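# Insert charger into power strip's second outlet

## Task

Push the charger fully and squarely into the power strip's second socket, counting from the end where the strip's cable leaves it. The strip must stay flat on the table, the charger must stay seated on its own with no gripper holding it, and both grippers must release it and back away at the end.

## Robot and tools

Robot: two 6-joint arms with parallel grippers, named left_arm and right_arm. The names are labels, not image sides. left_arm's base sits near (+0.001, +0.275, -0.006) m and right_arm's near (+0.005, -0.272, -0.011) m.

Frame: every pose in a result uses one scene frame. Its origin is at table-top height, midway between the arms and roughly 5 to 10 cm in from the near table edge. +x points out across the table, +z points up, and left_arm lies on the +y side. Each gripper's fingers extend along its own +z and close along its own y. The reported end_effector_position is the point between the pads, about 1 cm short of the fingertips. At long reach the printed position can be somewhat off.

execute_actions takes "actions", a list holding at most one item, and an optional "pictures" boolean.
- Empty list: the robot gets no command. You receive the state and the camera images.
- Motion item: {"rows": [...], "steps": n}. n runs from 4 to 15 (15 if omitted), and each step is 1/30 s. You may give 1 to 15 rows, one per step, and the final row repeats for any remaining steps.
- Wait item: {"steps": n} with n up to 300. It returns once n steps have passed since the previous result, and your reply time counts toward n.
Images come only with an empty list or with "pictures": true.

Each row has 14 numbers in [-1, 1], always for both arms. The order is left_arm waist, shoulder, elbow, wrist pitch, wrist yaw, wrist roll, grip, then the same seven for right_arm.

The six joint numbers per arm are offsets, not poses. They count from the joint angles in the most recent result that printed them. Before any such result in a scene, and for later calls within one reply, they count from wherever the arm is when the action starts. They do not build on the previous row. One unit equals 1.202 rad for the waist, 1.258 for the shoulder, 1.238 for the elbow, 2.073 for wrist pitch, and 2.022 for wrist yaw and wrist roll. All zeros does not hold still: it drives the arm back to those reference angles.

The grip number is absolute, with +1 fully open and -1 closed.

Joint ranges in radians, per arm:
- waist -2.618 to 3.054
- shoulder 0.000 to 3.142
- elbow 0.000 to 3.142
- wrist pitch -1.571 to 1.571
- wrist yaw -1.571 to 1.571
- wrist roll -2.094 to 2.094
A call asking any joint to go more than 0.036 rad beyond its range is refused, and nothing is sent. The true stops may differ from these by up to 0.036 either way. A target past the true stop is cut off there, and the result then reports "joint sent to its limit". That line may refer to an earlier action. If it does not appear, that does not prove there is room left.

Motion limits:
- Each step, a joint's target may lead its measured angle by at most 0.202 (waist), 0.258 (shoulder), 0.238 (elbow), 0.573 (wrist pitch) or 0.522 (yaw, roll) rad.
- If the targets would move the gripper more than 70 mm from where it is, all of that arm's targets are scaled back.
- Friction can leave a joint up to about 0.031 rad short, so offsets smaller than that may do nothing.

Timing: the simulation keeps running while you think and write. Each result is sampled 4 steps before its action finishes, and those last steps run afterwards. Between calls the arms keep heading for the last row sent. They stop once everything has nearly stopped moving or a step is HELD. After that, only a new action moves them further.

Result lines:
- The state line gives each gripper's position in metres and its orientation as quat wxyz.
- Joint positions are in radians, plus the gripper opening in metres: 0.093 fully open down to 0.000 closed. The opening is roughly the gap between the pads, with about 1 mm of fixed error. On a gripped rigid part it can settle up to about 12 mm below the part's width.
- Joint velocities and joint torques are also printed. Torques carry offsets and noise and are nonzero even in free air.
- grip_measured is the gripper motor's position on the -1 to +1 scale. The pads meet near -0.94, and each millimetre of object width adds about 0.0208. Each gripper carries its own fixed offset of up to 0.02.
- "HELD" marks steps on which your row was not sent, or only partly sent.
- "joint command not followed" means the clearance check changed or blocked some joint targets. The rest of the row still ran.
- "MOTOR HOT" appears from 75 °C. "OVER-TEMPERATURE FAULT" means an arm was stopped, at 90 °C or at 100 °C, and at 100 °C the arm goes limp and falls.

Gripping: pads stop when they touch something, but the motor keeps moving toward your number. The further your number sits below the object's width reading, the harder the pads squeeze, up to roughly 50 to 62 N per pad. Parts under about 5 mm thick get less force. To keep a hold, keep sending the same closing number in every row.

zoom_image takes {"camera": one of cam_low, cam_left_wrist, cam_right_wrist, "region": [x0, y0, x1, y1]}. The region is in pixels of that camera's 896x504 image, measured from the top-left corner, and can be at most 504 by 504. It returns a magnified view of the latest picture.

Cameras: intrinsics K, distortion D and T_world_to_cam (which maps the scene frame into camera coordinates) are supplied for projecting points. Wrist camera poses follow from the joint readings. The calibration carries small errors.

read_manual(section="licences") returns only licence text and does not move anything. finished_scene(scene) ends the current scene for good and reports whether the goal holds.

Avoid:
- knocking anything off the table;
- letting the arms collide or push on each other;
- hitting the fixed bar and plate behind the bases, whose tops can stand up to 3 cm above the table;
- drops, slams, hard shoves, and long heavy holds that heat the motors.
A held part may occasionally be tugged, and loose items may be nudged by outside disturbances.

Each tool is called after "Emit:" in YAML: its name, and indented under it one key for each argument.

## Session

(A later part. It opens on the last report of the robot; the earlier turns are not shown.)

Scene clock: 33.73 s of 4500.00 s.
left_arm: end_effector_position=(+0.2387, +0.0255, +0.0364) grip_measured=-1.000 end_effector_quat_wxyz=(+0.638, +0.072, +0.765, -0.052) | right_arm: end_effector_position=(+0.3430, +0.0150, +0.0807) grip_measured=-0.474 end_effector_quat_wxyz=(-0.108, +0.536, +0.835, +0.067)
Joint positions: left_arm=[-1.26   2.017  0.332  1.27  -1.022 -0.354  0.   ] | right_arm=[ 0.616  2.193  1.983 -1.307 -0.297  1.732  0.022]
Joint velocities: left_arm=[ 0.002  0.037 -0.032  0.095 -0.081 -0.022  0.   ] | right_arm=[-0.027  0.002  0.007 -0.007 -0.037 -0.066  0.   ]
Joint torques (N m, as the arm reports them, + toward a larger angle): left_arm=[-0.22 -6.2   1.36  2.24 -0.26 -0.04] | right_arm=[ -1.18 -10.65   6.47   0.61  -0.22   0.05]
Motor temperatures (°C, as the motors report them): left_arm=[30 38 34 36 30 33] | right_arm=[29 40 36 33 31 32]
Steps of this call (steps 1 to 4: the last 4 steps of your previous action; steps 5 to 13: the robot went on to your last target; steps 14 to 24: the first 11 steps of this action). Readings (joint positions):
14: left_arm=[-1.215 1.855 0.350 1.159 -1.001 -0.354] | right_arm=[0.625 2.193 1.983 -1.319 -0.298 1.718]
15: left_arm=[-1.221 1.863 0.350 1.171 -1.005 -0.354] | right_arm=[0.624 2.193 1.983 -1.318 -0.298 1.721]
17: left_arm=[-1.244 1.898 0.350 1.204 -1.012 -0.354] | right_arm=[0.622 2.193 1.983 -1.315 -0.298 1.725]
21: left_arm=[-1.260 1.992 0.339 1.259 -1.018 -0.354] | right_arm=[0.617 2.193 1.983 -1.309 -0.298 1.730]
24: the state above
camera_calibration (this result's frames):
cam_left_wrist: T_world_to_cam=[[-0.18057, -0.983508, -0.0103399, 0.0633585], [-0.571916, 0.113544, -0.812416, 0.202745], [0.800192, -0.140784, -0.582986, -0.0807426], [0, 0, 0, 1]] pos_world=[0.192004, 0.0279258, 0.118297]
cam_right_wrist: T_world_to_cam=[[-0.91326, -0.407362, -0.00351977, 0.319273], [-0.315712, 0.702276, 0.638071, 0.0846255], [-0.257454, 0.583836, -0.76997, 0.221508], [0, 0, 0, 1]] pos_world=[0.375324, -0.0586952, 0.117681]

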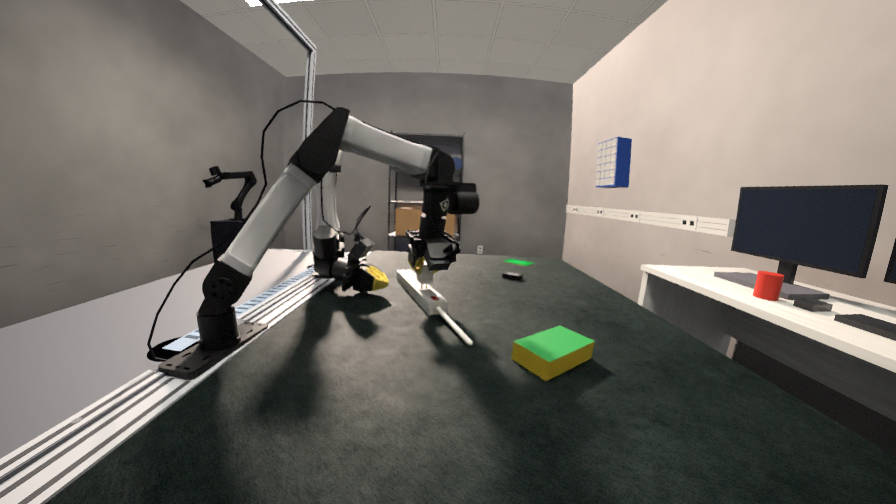

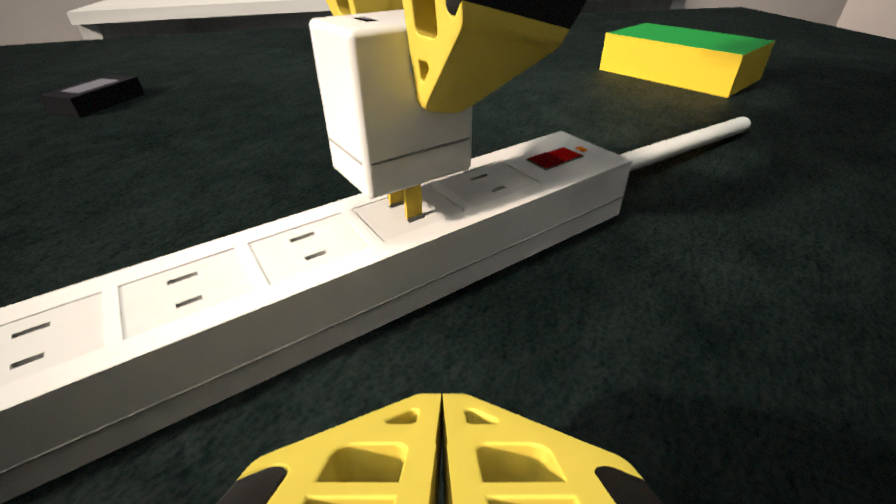

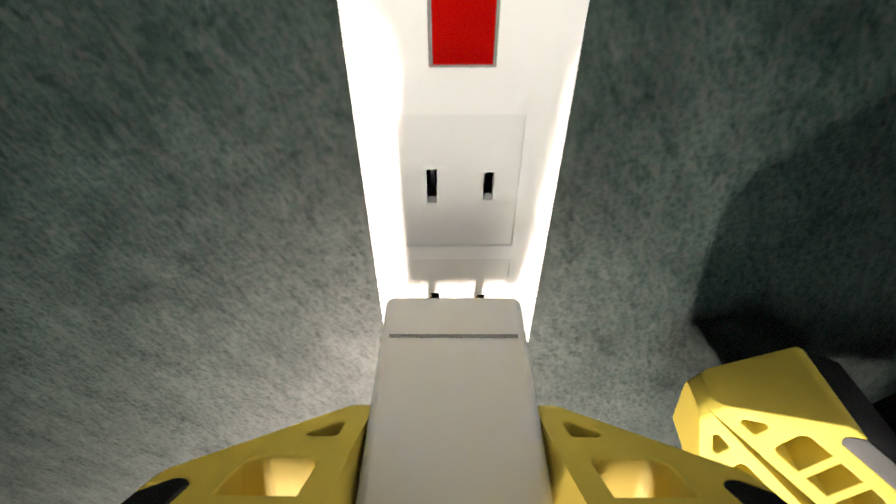

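Emit:
zoom_image:
  camera: "cam_left_wrist"
  region: [330, 150, 530, 262]

Emit:
zoom_image:
  camera: "cam_right_wrist"
  region: [370, 150, 550, 320]

Region (330, 150, 530, 262) of cam_left_wrist's 896x504 image, scaled by 2.520, with more detail than that image has; it fills the top 282 rows of this view, and the rest is white.

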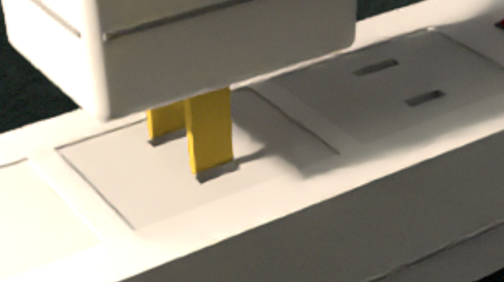

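Region (370, 150, 550, 320) of cam_right_wrist's 896x504 image, scaled by 2.800, with more detail than that image has.

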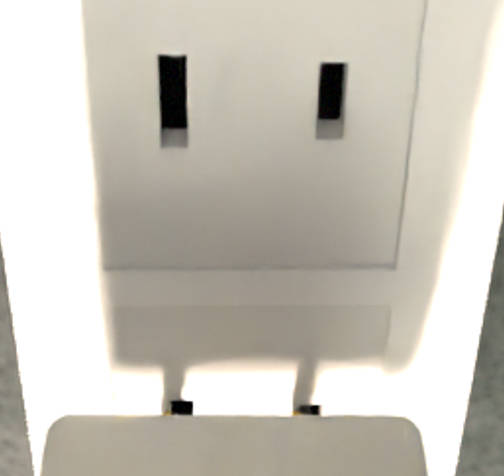

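Emit:
execute_actions:
  actions: []

Emit:
zoom_image:
  camera: "cam_left_wrist"
  region: [360, 170, 460, 245]

Emit:
zoom_image:
  camera: "cam_right_wrist"
  region: [415, 265, 505, 310]

Scene clock: 34.50 s of 4500.00 s.
left_arm: end_effector_position=(+0.2394, +0.0242, +0.0418) grip_measured=-1.000 end_effector_quat_wxyz=(+0.644, +0.061, +0.760, -0.062) | right_arm: end_effector_position=(+0.3434, +0.0152, +0.0807) grip_measured=-0.474 end_effector_quat_wxyz=(-0.108, +0.536, +0.834, +0.068)
Joint positions: left_arm=[-1.26   2.017  0.332  1.305 -1.027 -0.354  0.   ] | right_arm=[ 0.616  2.193  1.983 -1.305 -0.297  1.733  0.022]
Joint velocities: left_arm=[ 0.002 -0.007  0.007 -0.066  0.022 -0.051  0.   ] | right_arm=[ 0.002  0.017 -0.007 -0.037 -0.022 -0.007  0.001]
Joint torques (N m, as the arm reports them, + toward a larger angle): left_arm=[-0.2  -6.16  1.24  2.04 -0.25 -0.04] | right_arm=[ -1.18 -10.67   6.46   0.62  -0.23   0.04]
Motor temperatures (°C, as the motors report them): left_arm=[30 38 34 36 30 33] | right_arm=[29 41 36 33 31 32]
Kept back: nothing.
Steps of this call (steps 1 to 4: the last 4 steps of your previous action; steps 5 to 23: the robot went on to your last target). Readings (joint positions):
1: left_arm=[-1.260 2.017 0.332 1.275 -1.024 -0.354] | right_arm=[0.616 2.193 1.983 -1.307 -0.297 1.732]
2: left_arm=[-1.260 2.017 0.332 1.282 -1.024 -0.354] | right_arm=[0.616 2.193 1.983 -1.306 -0.297 1.732]
4: left_arm=[-1.260 2.017 0.332 1.291 -1.025 -0.354] | right_arm=[0.616 2.193 1.983 -1.306 -0.297 1.733]
8: left_arm=[-1.260 2.017 0.332 1.300 -1.027 -0.354] | right_arm=[0.616 2.193 1.983 -1.305 -0.297 1.733]
23: the state above
camera_calibration (this result's frames):
cam_left_wrist: T_world_to_cam=[[-0.177106, -0.984013, 0.0187474, 0.0602628], [-0.561594, 0.0853977, -0.822994, 0.20631], [0.808236, -0.156285, -0.56774, -0.0805758], [0, 0, 0, 1]] pos_world=[0.191659, 0.0290882, 0.122916]
cam_right_wrist: T_world_to_cam=[[-0.913821, -0.406086, -0.00501376, 0.320008], [-0.315526, 0.70215, 0.638301, 0.0844781], [-0.255685, 0.584875, -0.76977, 0.220834], [0, 0, 0, 1]] pos_world=[0.375549, -0.0585254, 0.117673]

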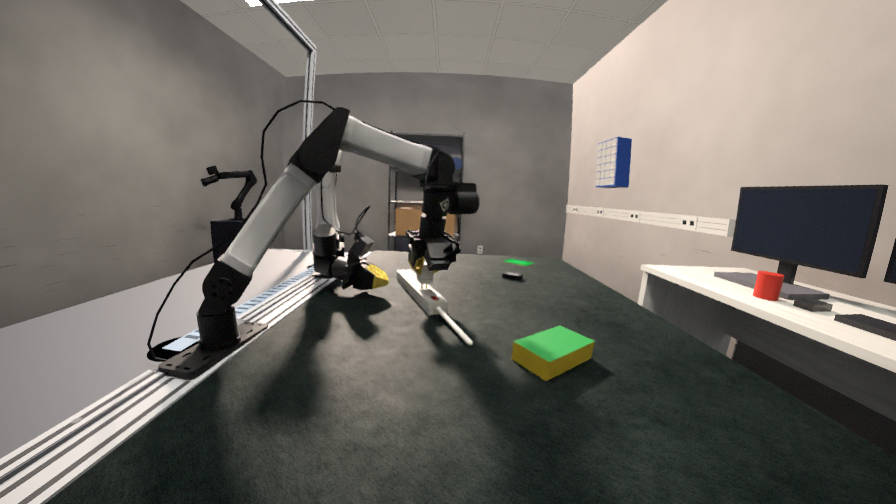

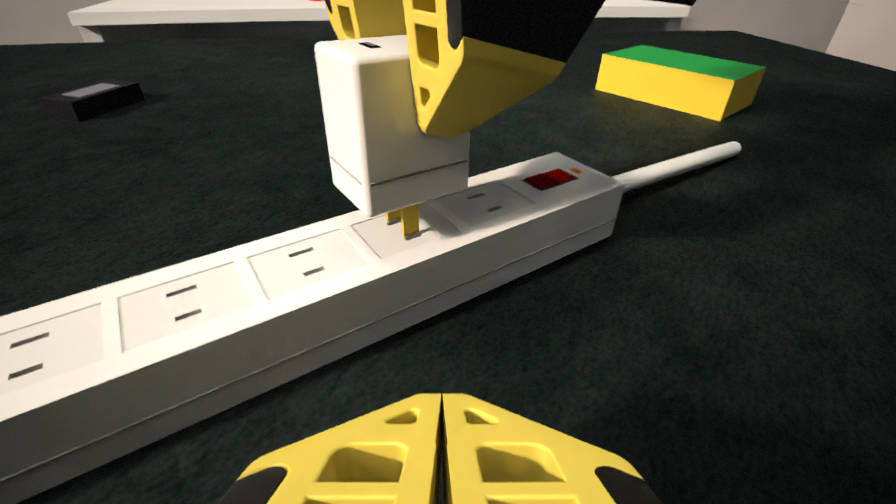

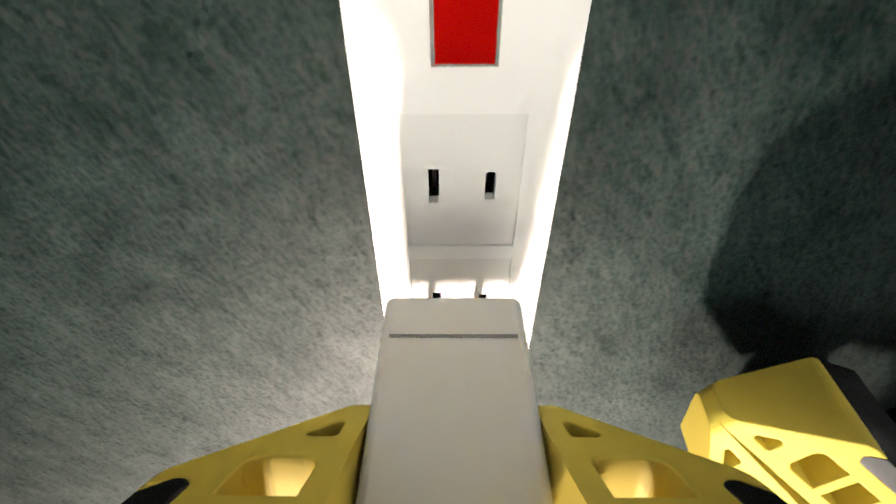

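Region (360, 170, 460, 245) of cam_left_wrist's 896x504 image, scaled by 5.040, with more detail than that image has; it fills the top 378 rows of this view, and the rest is white.

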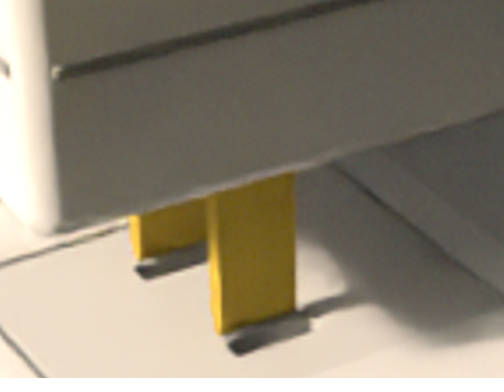

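Region (415, 265, 505, 310) of cam_right_wrist's 896x504 image, scaled by 5.600, with more detail than that image has.

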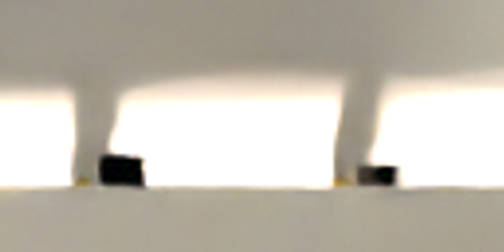

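Emit:
execute_actions:
  actions:
    - {"rows": [[0,0,0,0.006,0,0,-1, 0,0.003,0,-0.013,0,0,-0.6],[0,0,0,0.006,0,0,-1, 0,0.003,0,-0.013,0,0,-0.6],[0,0,0,0.006,0,0,-1, 0,0.003,0,-0.013,0,0,-0.6],[0,0,0,0.006,0,0,-1, 0,0.003,0,-0.009,0,0,-0.6]], "steps": 12}
  pictures: true

Emit:
zoom_image:
  camera: "cam_right_wrist"
  region: [415, 265, 505, 310]

Emit:
zoom_image:
  camera: "cam_left_wrist"
  region: [360, 170, 460, 245]

Scene clock: 37.17 s of 4500.00 s.
left_arm: end_effector_position=(+0.2394, +0.0242, +0.0418) grip_measured=-1.000 end_effector_quat_wxyz=(+0.644, +0.061, +0.760, -0.062) | right_arm: end_effector_position=(+0.3425, +0.0146, +0.0807) grip_measured=-0.474 end_effector_quat_wxyz=(-0.109, +0.537, +0.834, +0.066)
Joint positions: left_arm=[-1.26   2.017  0.332  1.305 -1.027 -0.354  0.   ] | right_arm=[ 0.616  2.193  1.983 -1.31  -0.297  1.733  0.022]
Joint velocities: left_arm=[-0.002  0.022 -0.002 -0.037  0.081 -0.022  0.   ] | right_arm=[ 0.002 -0.007 -0.017 -0.051 -0.037  0.022 -0.   ]
Joint torques (N m, as the arm reports them, + toward a larger angle): left_arm=[ 0.14 -6.96  3.    2.03 -0.13 -0.03] | right_arm=[  0.12 -11.29   6.61   0.29  -0.31  -0.02]
Motor temperatures (°C, as the motors report them): left_arm=[30 38 34 36 30 33] | right_arm=[29 41 36 33 31 32]
Steps of this call (steps 1 to 15: the robot went on to your last target; steps 16 to 72: nothing new was sent; steps 73 to 80: the first 8 steps of this action). Readings (joint positions):
73: left_arm=[-1.260 2.017 0.332 1.305 -1.027 -0.354] | right_arm=[0.616 2.193 1.983 -1.306 -0.297 1.733]
74: left_arm=[-1.260 2.017 0.332 1.305 -1.027 -0.354] | right_arm=[0.616 2.193 1.983 -1.307 -0.297 1.733]
76: left_arm=[-1.260 2.017 0.332 1.305 -1.027 -0.354] | right_arm=[0.616 2.193 1.983 -1.310 -0.297 1.733]
80: the state above
camera_calibration (this result's frames):
cam_left_wrist: T_world_to_cam=[[-0.177106, -0.984013, 0.0187474, 0.0602628], [-0.561594, 0.0853977, -0.822994, 0.20631], [0.808236, -0.156285, -0.56774, -0.0805758], [0, 0, 0, 1]] pos_world=[0.191659, 0.0290882, 0.122916]
cam_right_wrist: T_world_to_cam=[[-0.913913, -0.40591, -0.00050297, 0.318613], [-0.312949, 0.703821, 0.637729, 0.083777], [-0.258506, 0.582987, -0.77026, 0.221955], [0, 0, 0, 1]] pos_world=[0.374779, -0.0590325, 0.117696]

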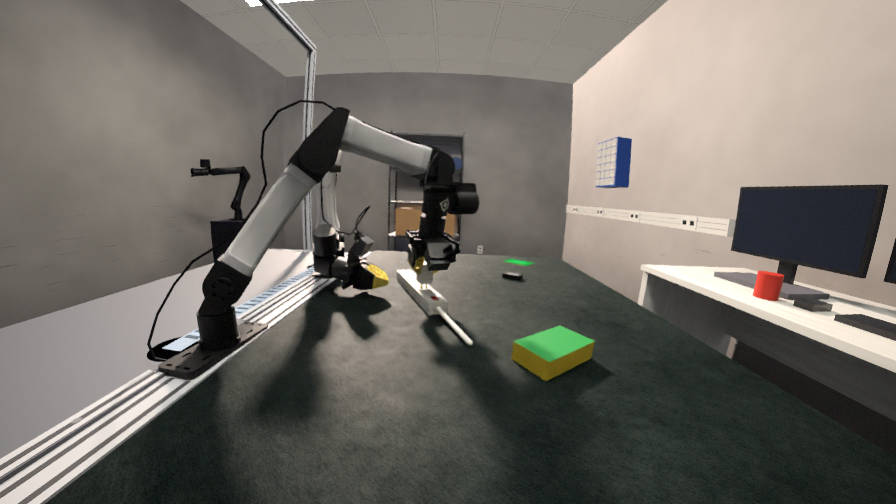

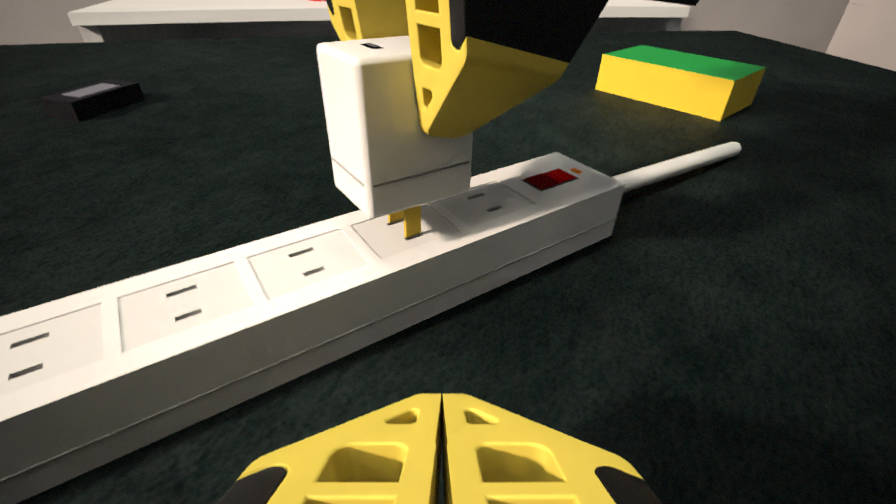

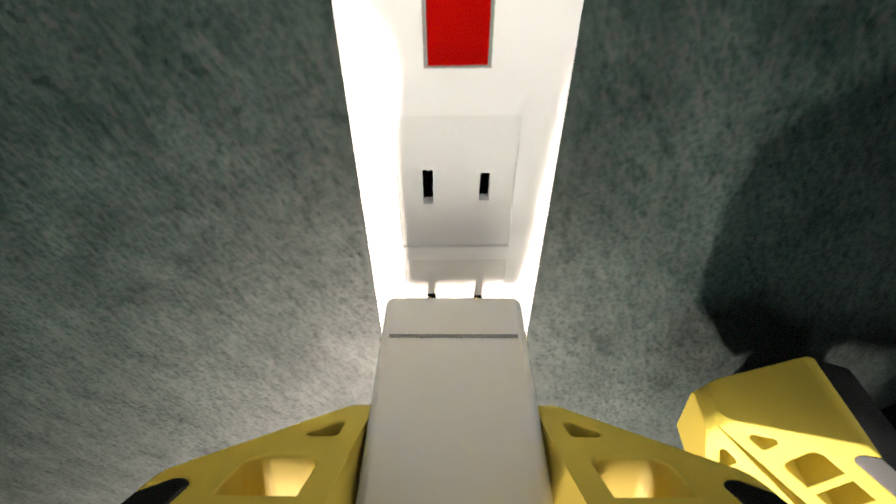

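Region (415, 265, 505, 310) of cam_right_wrist's 896x504 image, scaled by 5.600, with more detail than that image has.

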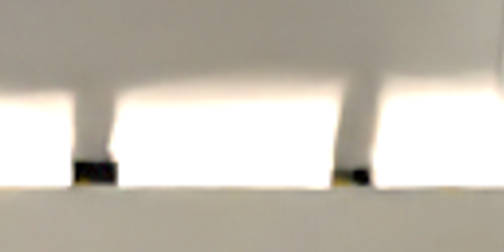

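Region (360, 170, 460, 245) of cam_left_wrist's 896x504 image, scaled by 5.040, with more detail than that image has; it fills the top 378 rows of this view, and the rest is white.

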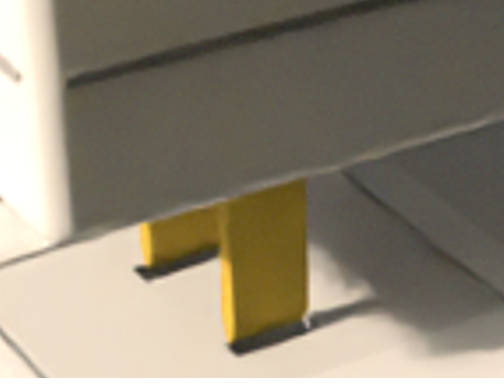

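Emit:
execute_actions:
  actions:
    - {"rows": [[0,0,0,0.006,0,0,-1, 0,0.008,0,-0.0105,0,0,-0.6],[0,0,0,0.006,0,0,-1, 0,0.014,0,-0.005,0,0,-0.6],[0,0,0,0.006,0,0,-1, 0,0.019,0,-0.003,0,0,-0.6],[0,0,0,0.006,0,0,-1, 0,0.021,0,0,0,0,-0.6],[0,0,0,0.006,0,0,-1, 0,0.021,0,0.003,0,0,-0.6],[0,0,0,0.006,0,0,-1, 0,0.021,0,0.005,0,0,-0.6]], "steps": 12}

Scene clock: 39.43 s of 4500.00 s.
left_arm: end_effector_position=(+0.2394, +0.0242, +0.0418) grip_measured=-1.000 end_effector_quat_wxyz=(+0.644, +0.061, +0.760, -0.062) | right_arm: end_effector_position=(+0.3423, +0.0143, +0.0760) grip_measured=-0.474 end_effector_quat_wxyz=(-0.111, +0.538, +0.834, +0.061)
Joint positions: left_arm=[-1.26   2.017  0.332  1.305 -1.027 -0.354  0.   ] | right_arm=[ 0.616  2.204  1.983 -1.31  -0.297  1.733  0.022]
Joint velocities: left_arm=[ 0.002 -0.012 -0.012 -0.007 -0.051  0.022  0.   ] | right_arm=[ 0.012  0.061  0.022 -0.11   0.081  0.066  0.001]
Joint torques (N m, as the arm reports them, + toward a larger angle): left_arm=[ 0.17 -6.97  3.06  2.04 -0.14 -0.04] | right_arm=[  0.11 -10.74   6.57   0.56  -0.32  -0.01]
Motor temperatures (°C, as the motors report them): left_arm=[30 38 34 36 30 33] | right_arm=[29 42 37 33 31 32]
Steps of this call (steps 1 to 4: the last 4 steps of your previous action; steps 5 to 15: the robot went on to your last target; steps 16 to 60: nothing new was sent; steps 61 to 68: the first 8 steps of this action). Readings (joint positions):
61: left_arm=[-1.260 2.017 0.332 1.305 -1.027 -0.354] | right_arm=[0.616 2.193 1.983 -1.310 -0.297 1.733]
62: left_arm=[-1.260 2.017 0.332 1.305 -1.027 -0.354] | right_arm=[0.616 2.193 1.983 -1.310 -0.297 1.733]
64: left_arm=[-1.260 2.017 0.332 1.305 -1.027 -0.354] | right_arm=[0.616 2.195 1.983 -1.310 -0.297 1.733]
68: the state above

Emit:
execute_actions:
  actions:
    - {"rows": [[0,0,0,0.006,0,0,-1, 0,0.01,-0.016,0.009,0,0,-0.6],[0,0,0,0.006,0,0,-1, 0,0.01,-0.023,0.012,0,0,-0.6],[0,0,0,0.006,0,0,-1, 0,0.01,-0.027,0.0145,0,0,-0.6],[0,0,0,0.006,0,0,-1, 0,0.01,-0.030,0.0165,0,0,-0.6],[0,0,0,0.006,0,0,-1, 0,0.01,-0.033,0.018,0,0,-0.6],[0,0,0,0.006,0,0,-1, 0,0.01,-0.036,0.018,0.006,0,-0.6],[0,0,0,0.006,0,0,-1, 0,0.0175,-0.041,0.018,0.012,0,-0.6],[0,0,0,0.006,0,0,-1, 0,0.027,-0.048,0.018,0.019,0,-0.6],[0,0,0,0.006,0,0,-1, 0,0.0366,-0.053,0.018,0.026,0,-0.6],[0,0,0,0.006,0,0,-1, 0,0.046,-0.061,0.018,0.033,0,-0.6],[0,0,0,0.006,0,0,-1, 0,0.0556,-0.070,0.018,0.041,0,-0.6],[0,0,0,0.006,0,0,-1, 0,0.063,-0.079,0.018,0.046,0,-0.6],[0,0,0,0.006,0,0,-1, 0,0.071,-0.087,0.018,0.052,0,-0.6],[0,0,0,0.006,0,0,-1, 0,0.078,-0.095,0.018,0.058,0,-0.6],[0,0,0,0.006,0,0,-1, 0,0.086,-0.103,0.018,0.064,0,-0.6]], "steps": 15}
  pictures: true

Scene clock: 40.30 s of 4500.00 s.
left_arm: end_effector_position=(+0.2394, +0.0242, +0.0418) grip_measured=-1.000 end_effector_quat_wxyz=(+0.644, +0.061, +0.760, -0.062) | right_arm: end_effector_position=(+0.3421, +0.0135, +0.0677) grip_measured=-0.474 end_effector_quat_wxyz=(-0.112, +0.538, +0.833, +0.059)
Joint positions: left_arm=[-1.26   2.017  0.332  1.305 -1.027 -0.354  0.   ] | right_arm=[ 0.616  2.207  1.955 -1.284 -0.296  1.733  0.022]
Joint velocities: left_arm=[ 0.012 -0.002 -0.002  0.037  0.066 -0.007  0.   ] | right_arm=[-0.007 -0.012 -0.071  0.095 -0.007  0.037  0.001]
Joint torques (N m, as the arm reports them, + toward a larger angle): left_arm=[ 0.22 -6.97  3.05  2.02 -0.14 -0.03] | right_arm=[ 0.14 -6.63  2.25  0.44  0.51 -0.01]
Motor temperatures (°C, as the motors report them): left_arm=[30 38 34 36 30 33] | right_arm=[29 42 37 33 31 32]
Steps of this call (steps 1 to 4: the last 4 steps of your previous action; steps 5 to 15: the robot went on to your last target; steps 16 to 26: the first 11 steps of this action). Readings (joint positions):
16: left_arm=[-1.260 2.017 0.332 1.305 -1.027 -0.354] | right_arm=[0.616 2.207 1.983 -1.309 -0.297 1.733]
17: left_arm=[-1.260 2.017 0.332 1.305 -1.027 -0.354] | right_arm=[0.616 2.207 1.981 -1.307 -0.297 1.733]
19: left_arm=[-1.260 2.017 0.332 1.305 -1.027 -0.354] | right_arm=[0.616 2.207 1.972 -1.299 -0.297 1.733]
23: left_arm=[-1.260 2.017 0.332 1.305 -1.027 -0.354] | right_arm=[0.616 2.207 1.961 -1.288 -0.297 1.733]
26: the state above
camera_calibration (this result's frames):
cam_left_wrist: T_world_to_cam=[[-0.177106, -0.984013, 0.0187474, 0.0602628], [-0.561594, 0.0853977, -0.822994, 0.20631], [0.808236, -0.156285, -0.56774, -0.0805758], [0, 0, 0, 1]] pos_world=[0.191659, 0.0290882, 0.122916]
cam_right_wrist: T_world_to_cam=[[-0.914114, -0.40516, 0.015532, 0.316752], [-0.303991, 0.7102, 0.634984, 0.0897161], [-0.268301, 0.575726, -0.772369, 0.216109], [0, 0, 0, 1]] pos_world=[0.374803, -0.059801, 0.105028]

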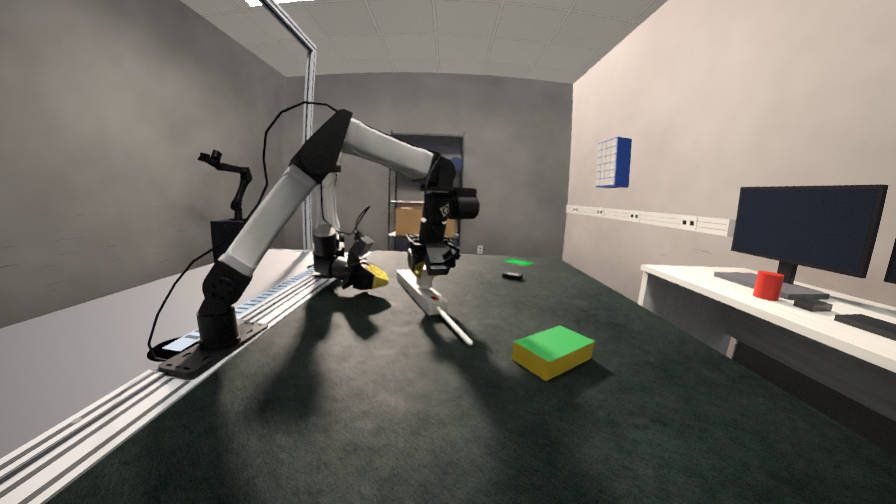

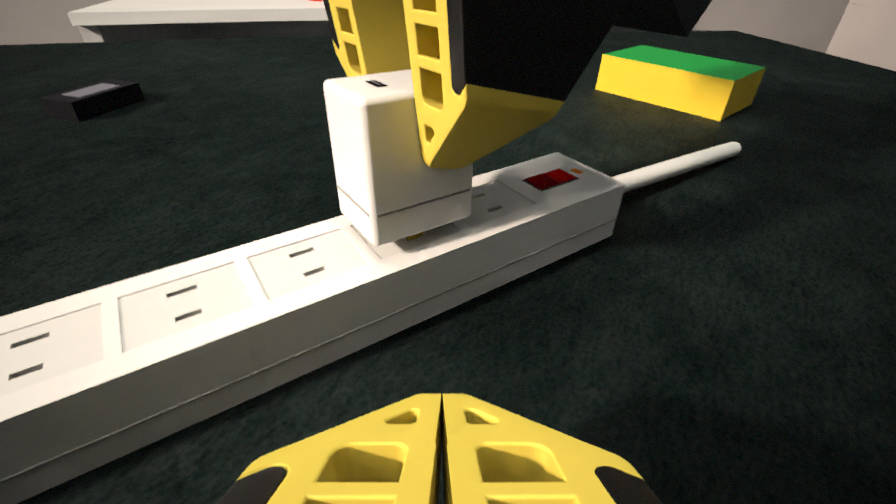

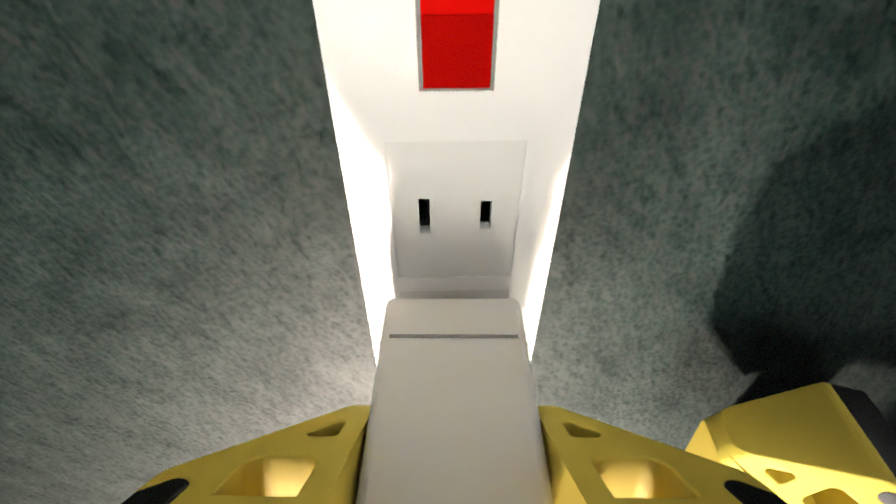

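Going well; z=0.0677, target ≈0.064. Check progress.

Emit:
execute_actions:
  actions:
    - {"steps": 6}
  pictures: true

Scene clock: 40.50 s of 4500.00 s.
left_arm: end_effector_position=(+0.2394, +0.0242, +0.0418) grip_measured=-1.000 end_effector_quat_wxyz=(+0.644, +0.061, +0.760, -0.062) | right_arm: end_effector_position=(+0.3419, +0.0128, +0.0612) grip_measured=-0.474 end_effector_quat_wxyz=(-0.112, +0.538, +0.833, +0.057)
Joint positions: left_arm=[-1.26   2.017  0.332  1.305 -1.027 -0.354  0.   ] | right_arm=[ 0.616  2.21   1.935 -1.265 -0.295  1.733  0.022]
Joint velocities: left_arm=[-0.022 -0.012  0.007 -0.051 -0.037 -0.007  0.   ] | right_arm=[ 0.012 -0.022  0.002 -0.051 -0.022  0.022  0.   ]
Joint torques (N m, as the arm reports them, + toward a larger angle): left_arm=[ 0.13 -6.98  3.03  2.02 -0.14 -0.04] | right_arm=[ 0.13 -3.86  0.26  0.33  0.97 -0.03]
Motor temperatures (°C, as the motors report them): left_arm=[30 38 34 36 30 33] | right_arm=[29 42 37 33 31 32]
Kept back: nothing.
Steps of this call (steps 1 to 4: the last 4 steps of your previous action; steps 5 to 6: the robot went on to your last target). Readings (joint positions):
1: left_arm=[-1.260 2.017 0.332 1.305 -1.027 -0.354] | right_arm=[0.616 2.207 1.952 -1.282 -0.296 1.733]
2: left_arm=[-1.260 2.017 0.332 1.305 -1.027 -0.354] | right_arm=[0.616 2.207 1.948 -1.278 -0.295 1.733]
4: left_arm=[-1.260 2.017 0.332 1.305 -1.027 -0.354] | right_arm=[0.616 2.210 1.936 -1.266 -0.296 1.733]
6: the state above
camera_calibration (this result's frames):
cam_left_wrist: T_world_to_cam=[[-0.177106, -0.984013, 0.0187474, 0.0602628], [-0.561594, 0.0853977, -0.822994, 0.20631], [0.808236, -0.156285, -0.56774, -0.0805758], [0, 0, 0, 1]] pos_world=[0.191659, 0.0290882, 0.122916]
cam_right_wrist: T_world_to_cam=[[-0.914146, -0.404917, 0.0194752, 0.31612], [-0.302028, 0.712332, 0.633531, 0.0936783], [-0.2704, 0.573258, -0.773472, 0.212249], [0, 0, 0, 1]] pos_world=[0.374666, -0.060401, 0.0986641]

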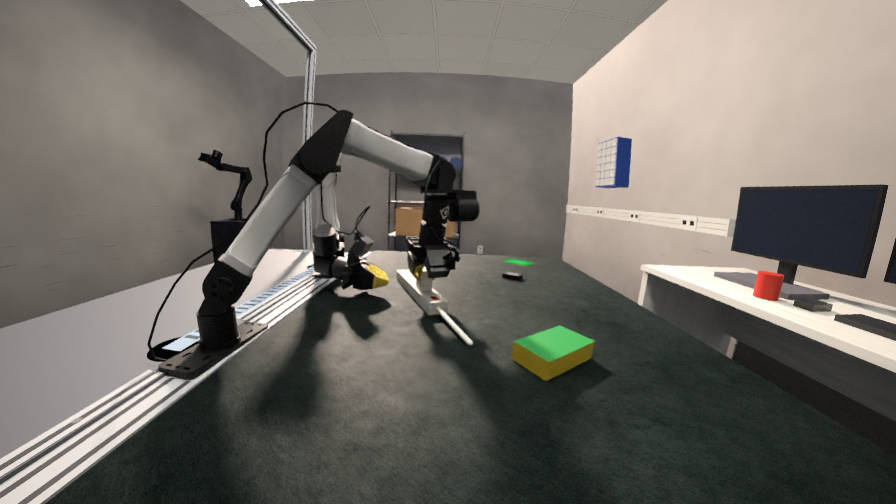

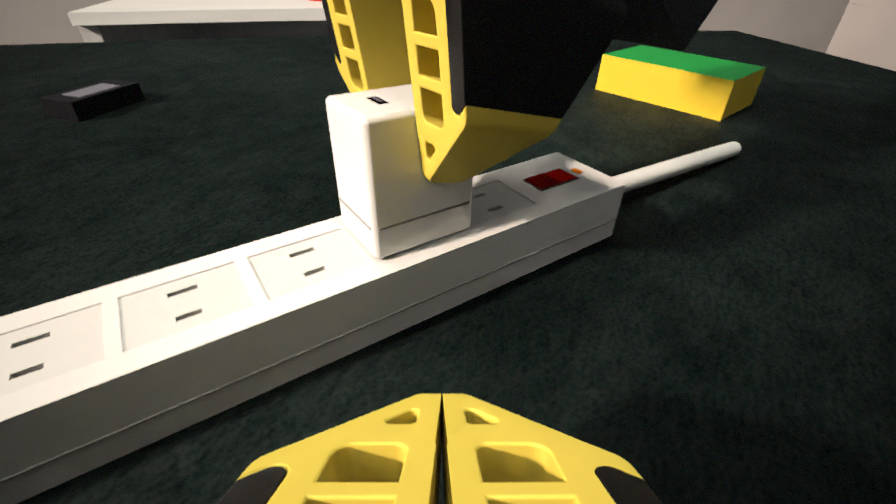

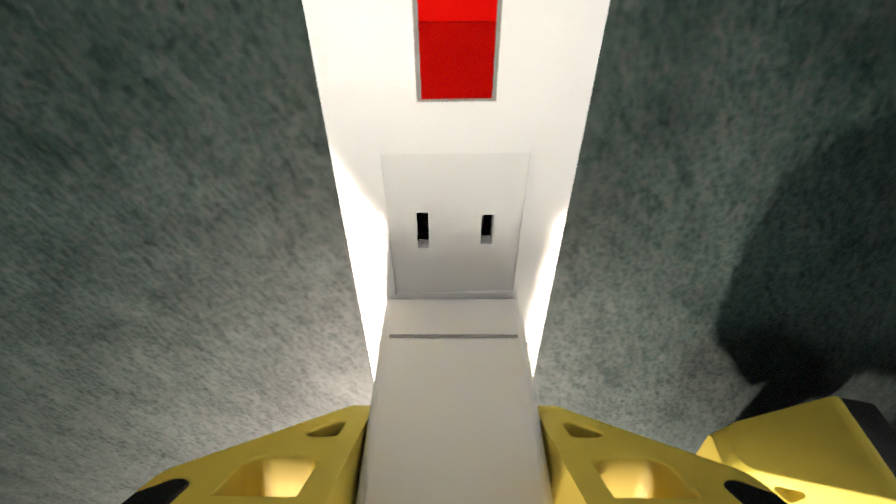

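Emit:
execute_actions:
  actions:
    - {"rows": [[0,-0.02,0,0.006,0,0,-1, 0,0.055,-0.043,0,0.042,0,-0.6],[0,-0.04,0,0.006,0,0,-1, 0,0.028,-0.022,0,0.021,0,-0.6],[-0.01,-0.06,0,0.006,0,0,-1, 0,0,0,0,0,0,-0.4],[-0.03,-0.08,0,0.006,0,0,-1, 0,0,0,0,0,0,0.2],[-0.05,-0.1,0,0.006,0,0,-1, 0,0,0,0,0,0,0.2],[-0.07,-0.115,0,0.006,0,0,-1, 0,0,0,0,0,0,0.2],[-0.09,-0.125,0,0.006,0,0,-1, 0,0,0.01,-0.008,0,0,0.2],[-0.11,-0.13,0,0.006,0,0,-1, 0,0,0.03,-0.022,0,0,0.2],[-0.13,-0.13,0,0.006,0,0,-1, 0,0,0.055,-0.038,0,0,0.2],[-0.145,-0.13,0,0.006,0,0,-1, 0,0,0.085,-0.056,0,0,0.2],[-0.15,-0.13,0,0.006,0,0,-1, 0,-0.01,0.115,-0.074,0,0,0.2],[-0.15,-0.13,0,0.006,0,0,-1, 0,-0.03,0.14,-0.09,0,0,0.2],[-0.15,-0.13,0,0.006,0,0,-1, 0,-0.055,0.155,-0.1,0,0,0.2],[-0.15,-0.13,0,0.006,0,0,-1, 0,-0.085,0.165,-0.105,0,0,0.2],[-0.15,-0.13,0,0.006,0,0,-1, 0,-0.115,0.17,-0.108,0,0,0.2]], "steps": 15}

Scene clock: 41.53 s of 4500.00 s.
left_arm: end_effector_position=(+0.1986, -0.0172, +0.0877) grip_measured=-1.000 end_effector_quat_wxyz=(+0.655, +0.072, +0.733, -0.169) | right_arm: end_effector_position=(+0.3431, +0.0153, +0.0776) grip_measured=+0.198 end_effector_quat_wxyz=(-0.112, +0.538, +0.834, +0.061)
Joint positions: left_arm=[-1.413  1.866  0.332  1.318 -1.027 -0.354  0.   ] | right_arm=[ 0.616  2.21   1.998 -1.32  -0.299  1.733  0.055]
Joint velocities: left_arm=[-0.559 -0.012 -0.012 -0.051  0.022 -0.037  0.   ] | right_arm=[-0.007  0.046  0.823 -0.564 -0.051  0.051 -0.   ]
Joint torques (N m, as the arm reports them, + toward a larger angle): left_arm=[ 0.59 -7.27  4.09  1.87 -0.11 -0.07] | right_arm=[  0.15 -12.78   8.73   0.38  -0.28  -0.01]
Motor temperatures (°C, as the motors report them): left_arm=[30 38 34 36 30 33] | right_arm=[29 42 36 33 31 32]
Steps of this call (steps 1 to 20: the robot went on to your last target; steps 21 to 31: the first 11 steps of this action). Readings (joint positions):
21: left_arm=[-1.260 2.017 0.332 1.305 -1.027 -0.354] | right_arm=[0.616 2.208 1.935 -1.264 -0.296 1.733]
22: left_arm=[-1.260 2.013 0.332 1.304 -1.027 -0.354] | right_arm=[0.616 2.206 1.935 -1.263 -0.298 1.733]
24: left_arm=[-1.263 1.984 0.332 1.300 -1.027 -0.354] | right_arm=[0.616 2.204 1.936 -1.263 -0.299 1.733]
28: left_arm=[-1.340 1.890 0.332 1.307 -1.027 -0.354] | right_arm=[0.616 2.204 1.941 -1.268 -0.299 1.733]
31: the state above

Emit:
execute_actions:
  actions:
    - {"rows": [[-0.022,0,0,0,0,0,-1, -0.01,-0.14,0.119,-0.0815,0,0,0.2],[-0.022,0,0,0,0,0,-1, -0.03,-0.16,0.119,-0.0815,0,0,0.2],[-0.022,0,0,0,0,0,-1, -0.055,-0.18,0.119,-0.0815,0,0,0.2],[-0.022,0,0,0,0,0,-1, -0.08,-0.195,0.119,-0.0815,0,0,0.2],[-0.022,0,0,0,0,0,-1, -0.1,-0.205,0.119,-0.0815,0,0,0.2],[-0.022,0,0,0,0,0,-1, -0.115,-0.21,0.119,-0.0815,0,0,0.2],[-0.022,0,0,0,0,0,-1, -0.12,-0.21,0.119,-0.0815,0,0,0.2]], "steps": 12}
  pictures: true

Scene clock: 42.07 s of 4500.00 s.
left_arm: end_effector_position=(+0.1915, -0.0219, +0.0874) grip_measured=-1.000 end_effector_quat_wxyz=(+0.653, +0.081, +0.732, -0.177) | right_arm: end_effector_position=(+0.3527, -0.0277, +0.2172) grip_measured=+0.198 end_effector_quat_wxyz=(-0.052, +0.561, +0.807, +0.179)
Joint positions: left_arm=[-1.437  1.866  0.332  1.318 -1.027 -0.354  0.   ] | right_arm=[ 0.501  1.964  2.144 -1.463 -0.304  1.733  0.055]
Joint velocities: left_arm=[-0.017 -0.007 -0.002  0.037 -0.007 -0.007  0.   ] | right_arm=[-0.667 -0.261  0.007  0.022  0.051  0.037  0.   ]
Joint torques (N m, as the arm reports them, + toward a larger angle): left_arm=[ 0.   -6.5   4.07  1.92 -0.04 -0.03] | right_arm=[ 1.01 -9.7   6.6   0.79 -0.33 -0.04]
Motor temperatures (°C, as the motors report them): left_arm=[30 38 34 36 30 33] | right_arm=[29 43 37 33 31 32]
Steps of this call (steps 1 to 4: the last 4 steps of your previous action; steps 5 to 8: the robot went on to your last target; steps 9 to 16: the first 8 steps of this action). Readings (joint positions):
9: left_arm=[-1.437 1.866 0.332 1.318 -1.027 -0.354] | right_arm=[0.616 2.048 2.144 -1.440 -0.299 1.733]
10: left_arm=[-1.437 1.866 0.332 1.318 -1.027 -0.354] | right_arm=[0.614 2.034 2.144 -1.445 -0.299 1.733]
12: left_arm=[-1.437 1.866 0.332 1.318 -1.027 -0.354] | right_arm=[0.597 2.010 2.144 -1.455 -0.303 1.733]
16: the state above
camera_calibration (this result's frames):
cam_left_wrist: T_world_to_cam=[[-0.354269, -0.922139, 0.155415, 0.0288301], [-0.515888, 0.0541037, -0.854946, 0.214248], [0.77997, -0.383057, -0.494887, -0.0290229], [0, 0, 0, 1]] pos_world=[0.143378, 0.0038763, 0.164327]
cam_right_wrist: T_world_to_cam=[[-0.925511, -0.296532, -0.235582, 0.368995], [-0.376743, 0.657371, 0.652632, 0.0476199], [-0.0386611, 0.692772, -0.72012, 0.269084], [0, 0, 0, 1]] pos_world=[0.369852, -0.108299, 0.249623]

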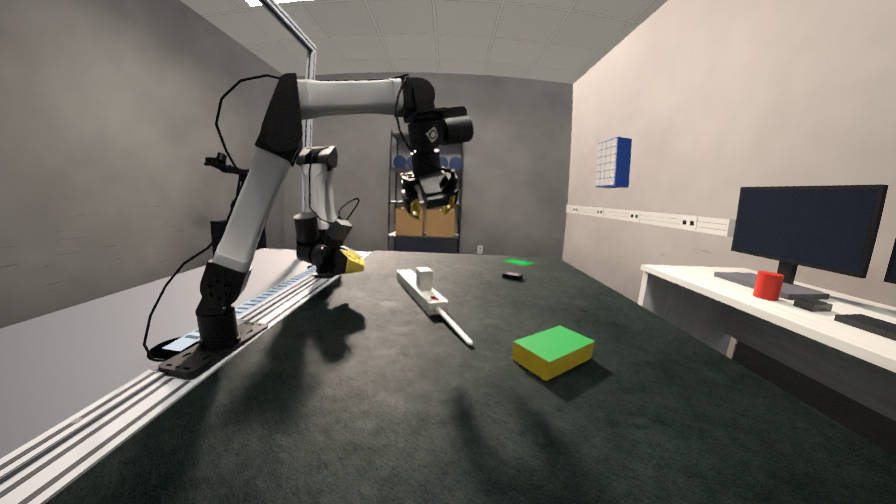

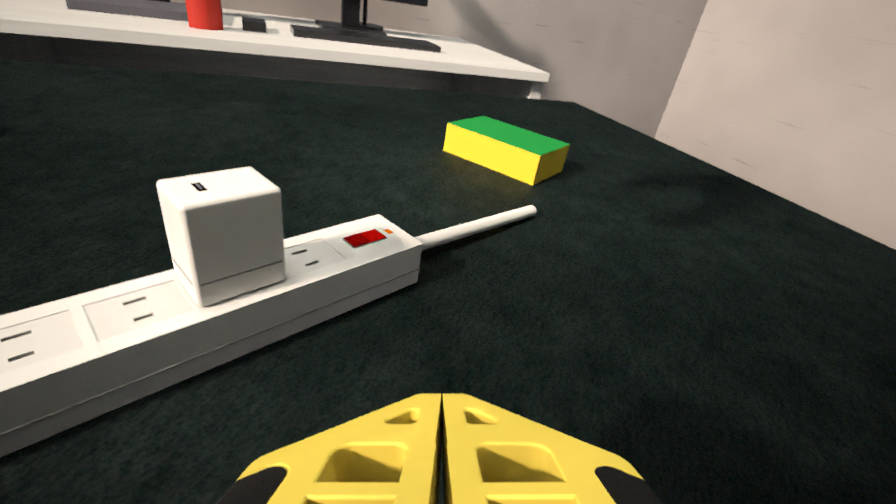

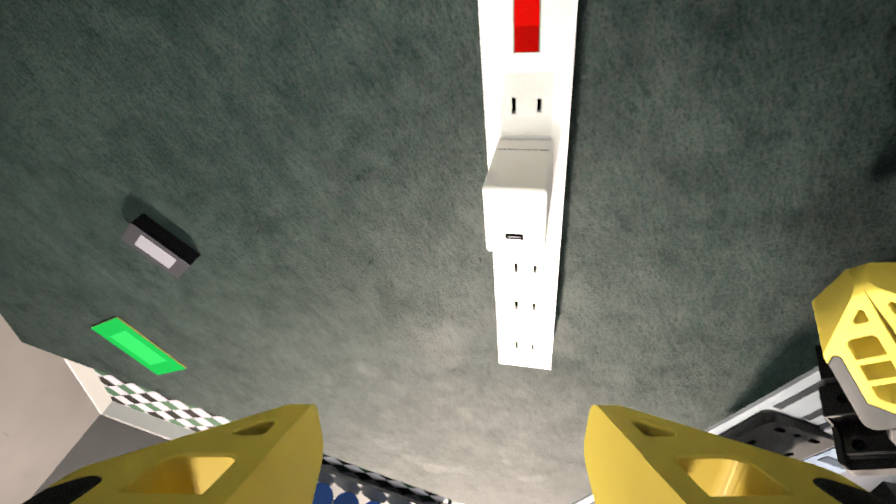

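The charger sits flush in the second outlet and both arms are clear.

Emit:
finished_scene:
  scene: 2

The scene is finished: the task was done.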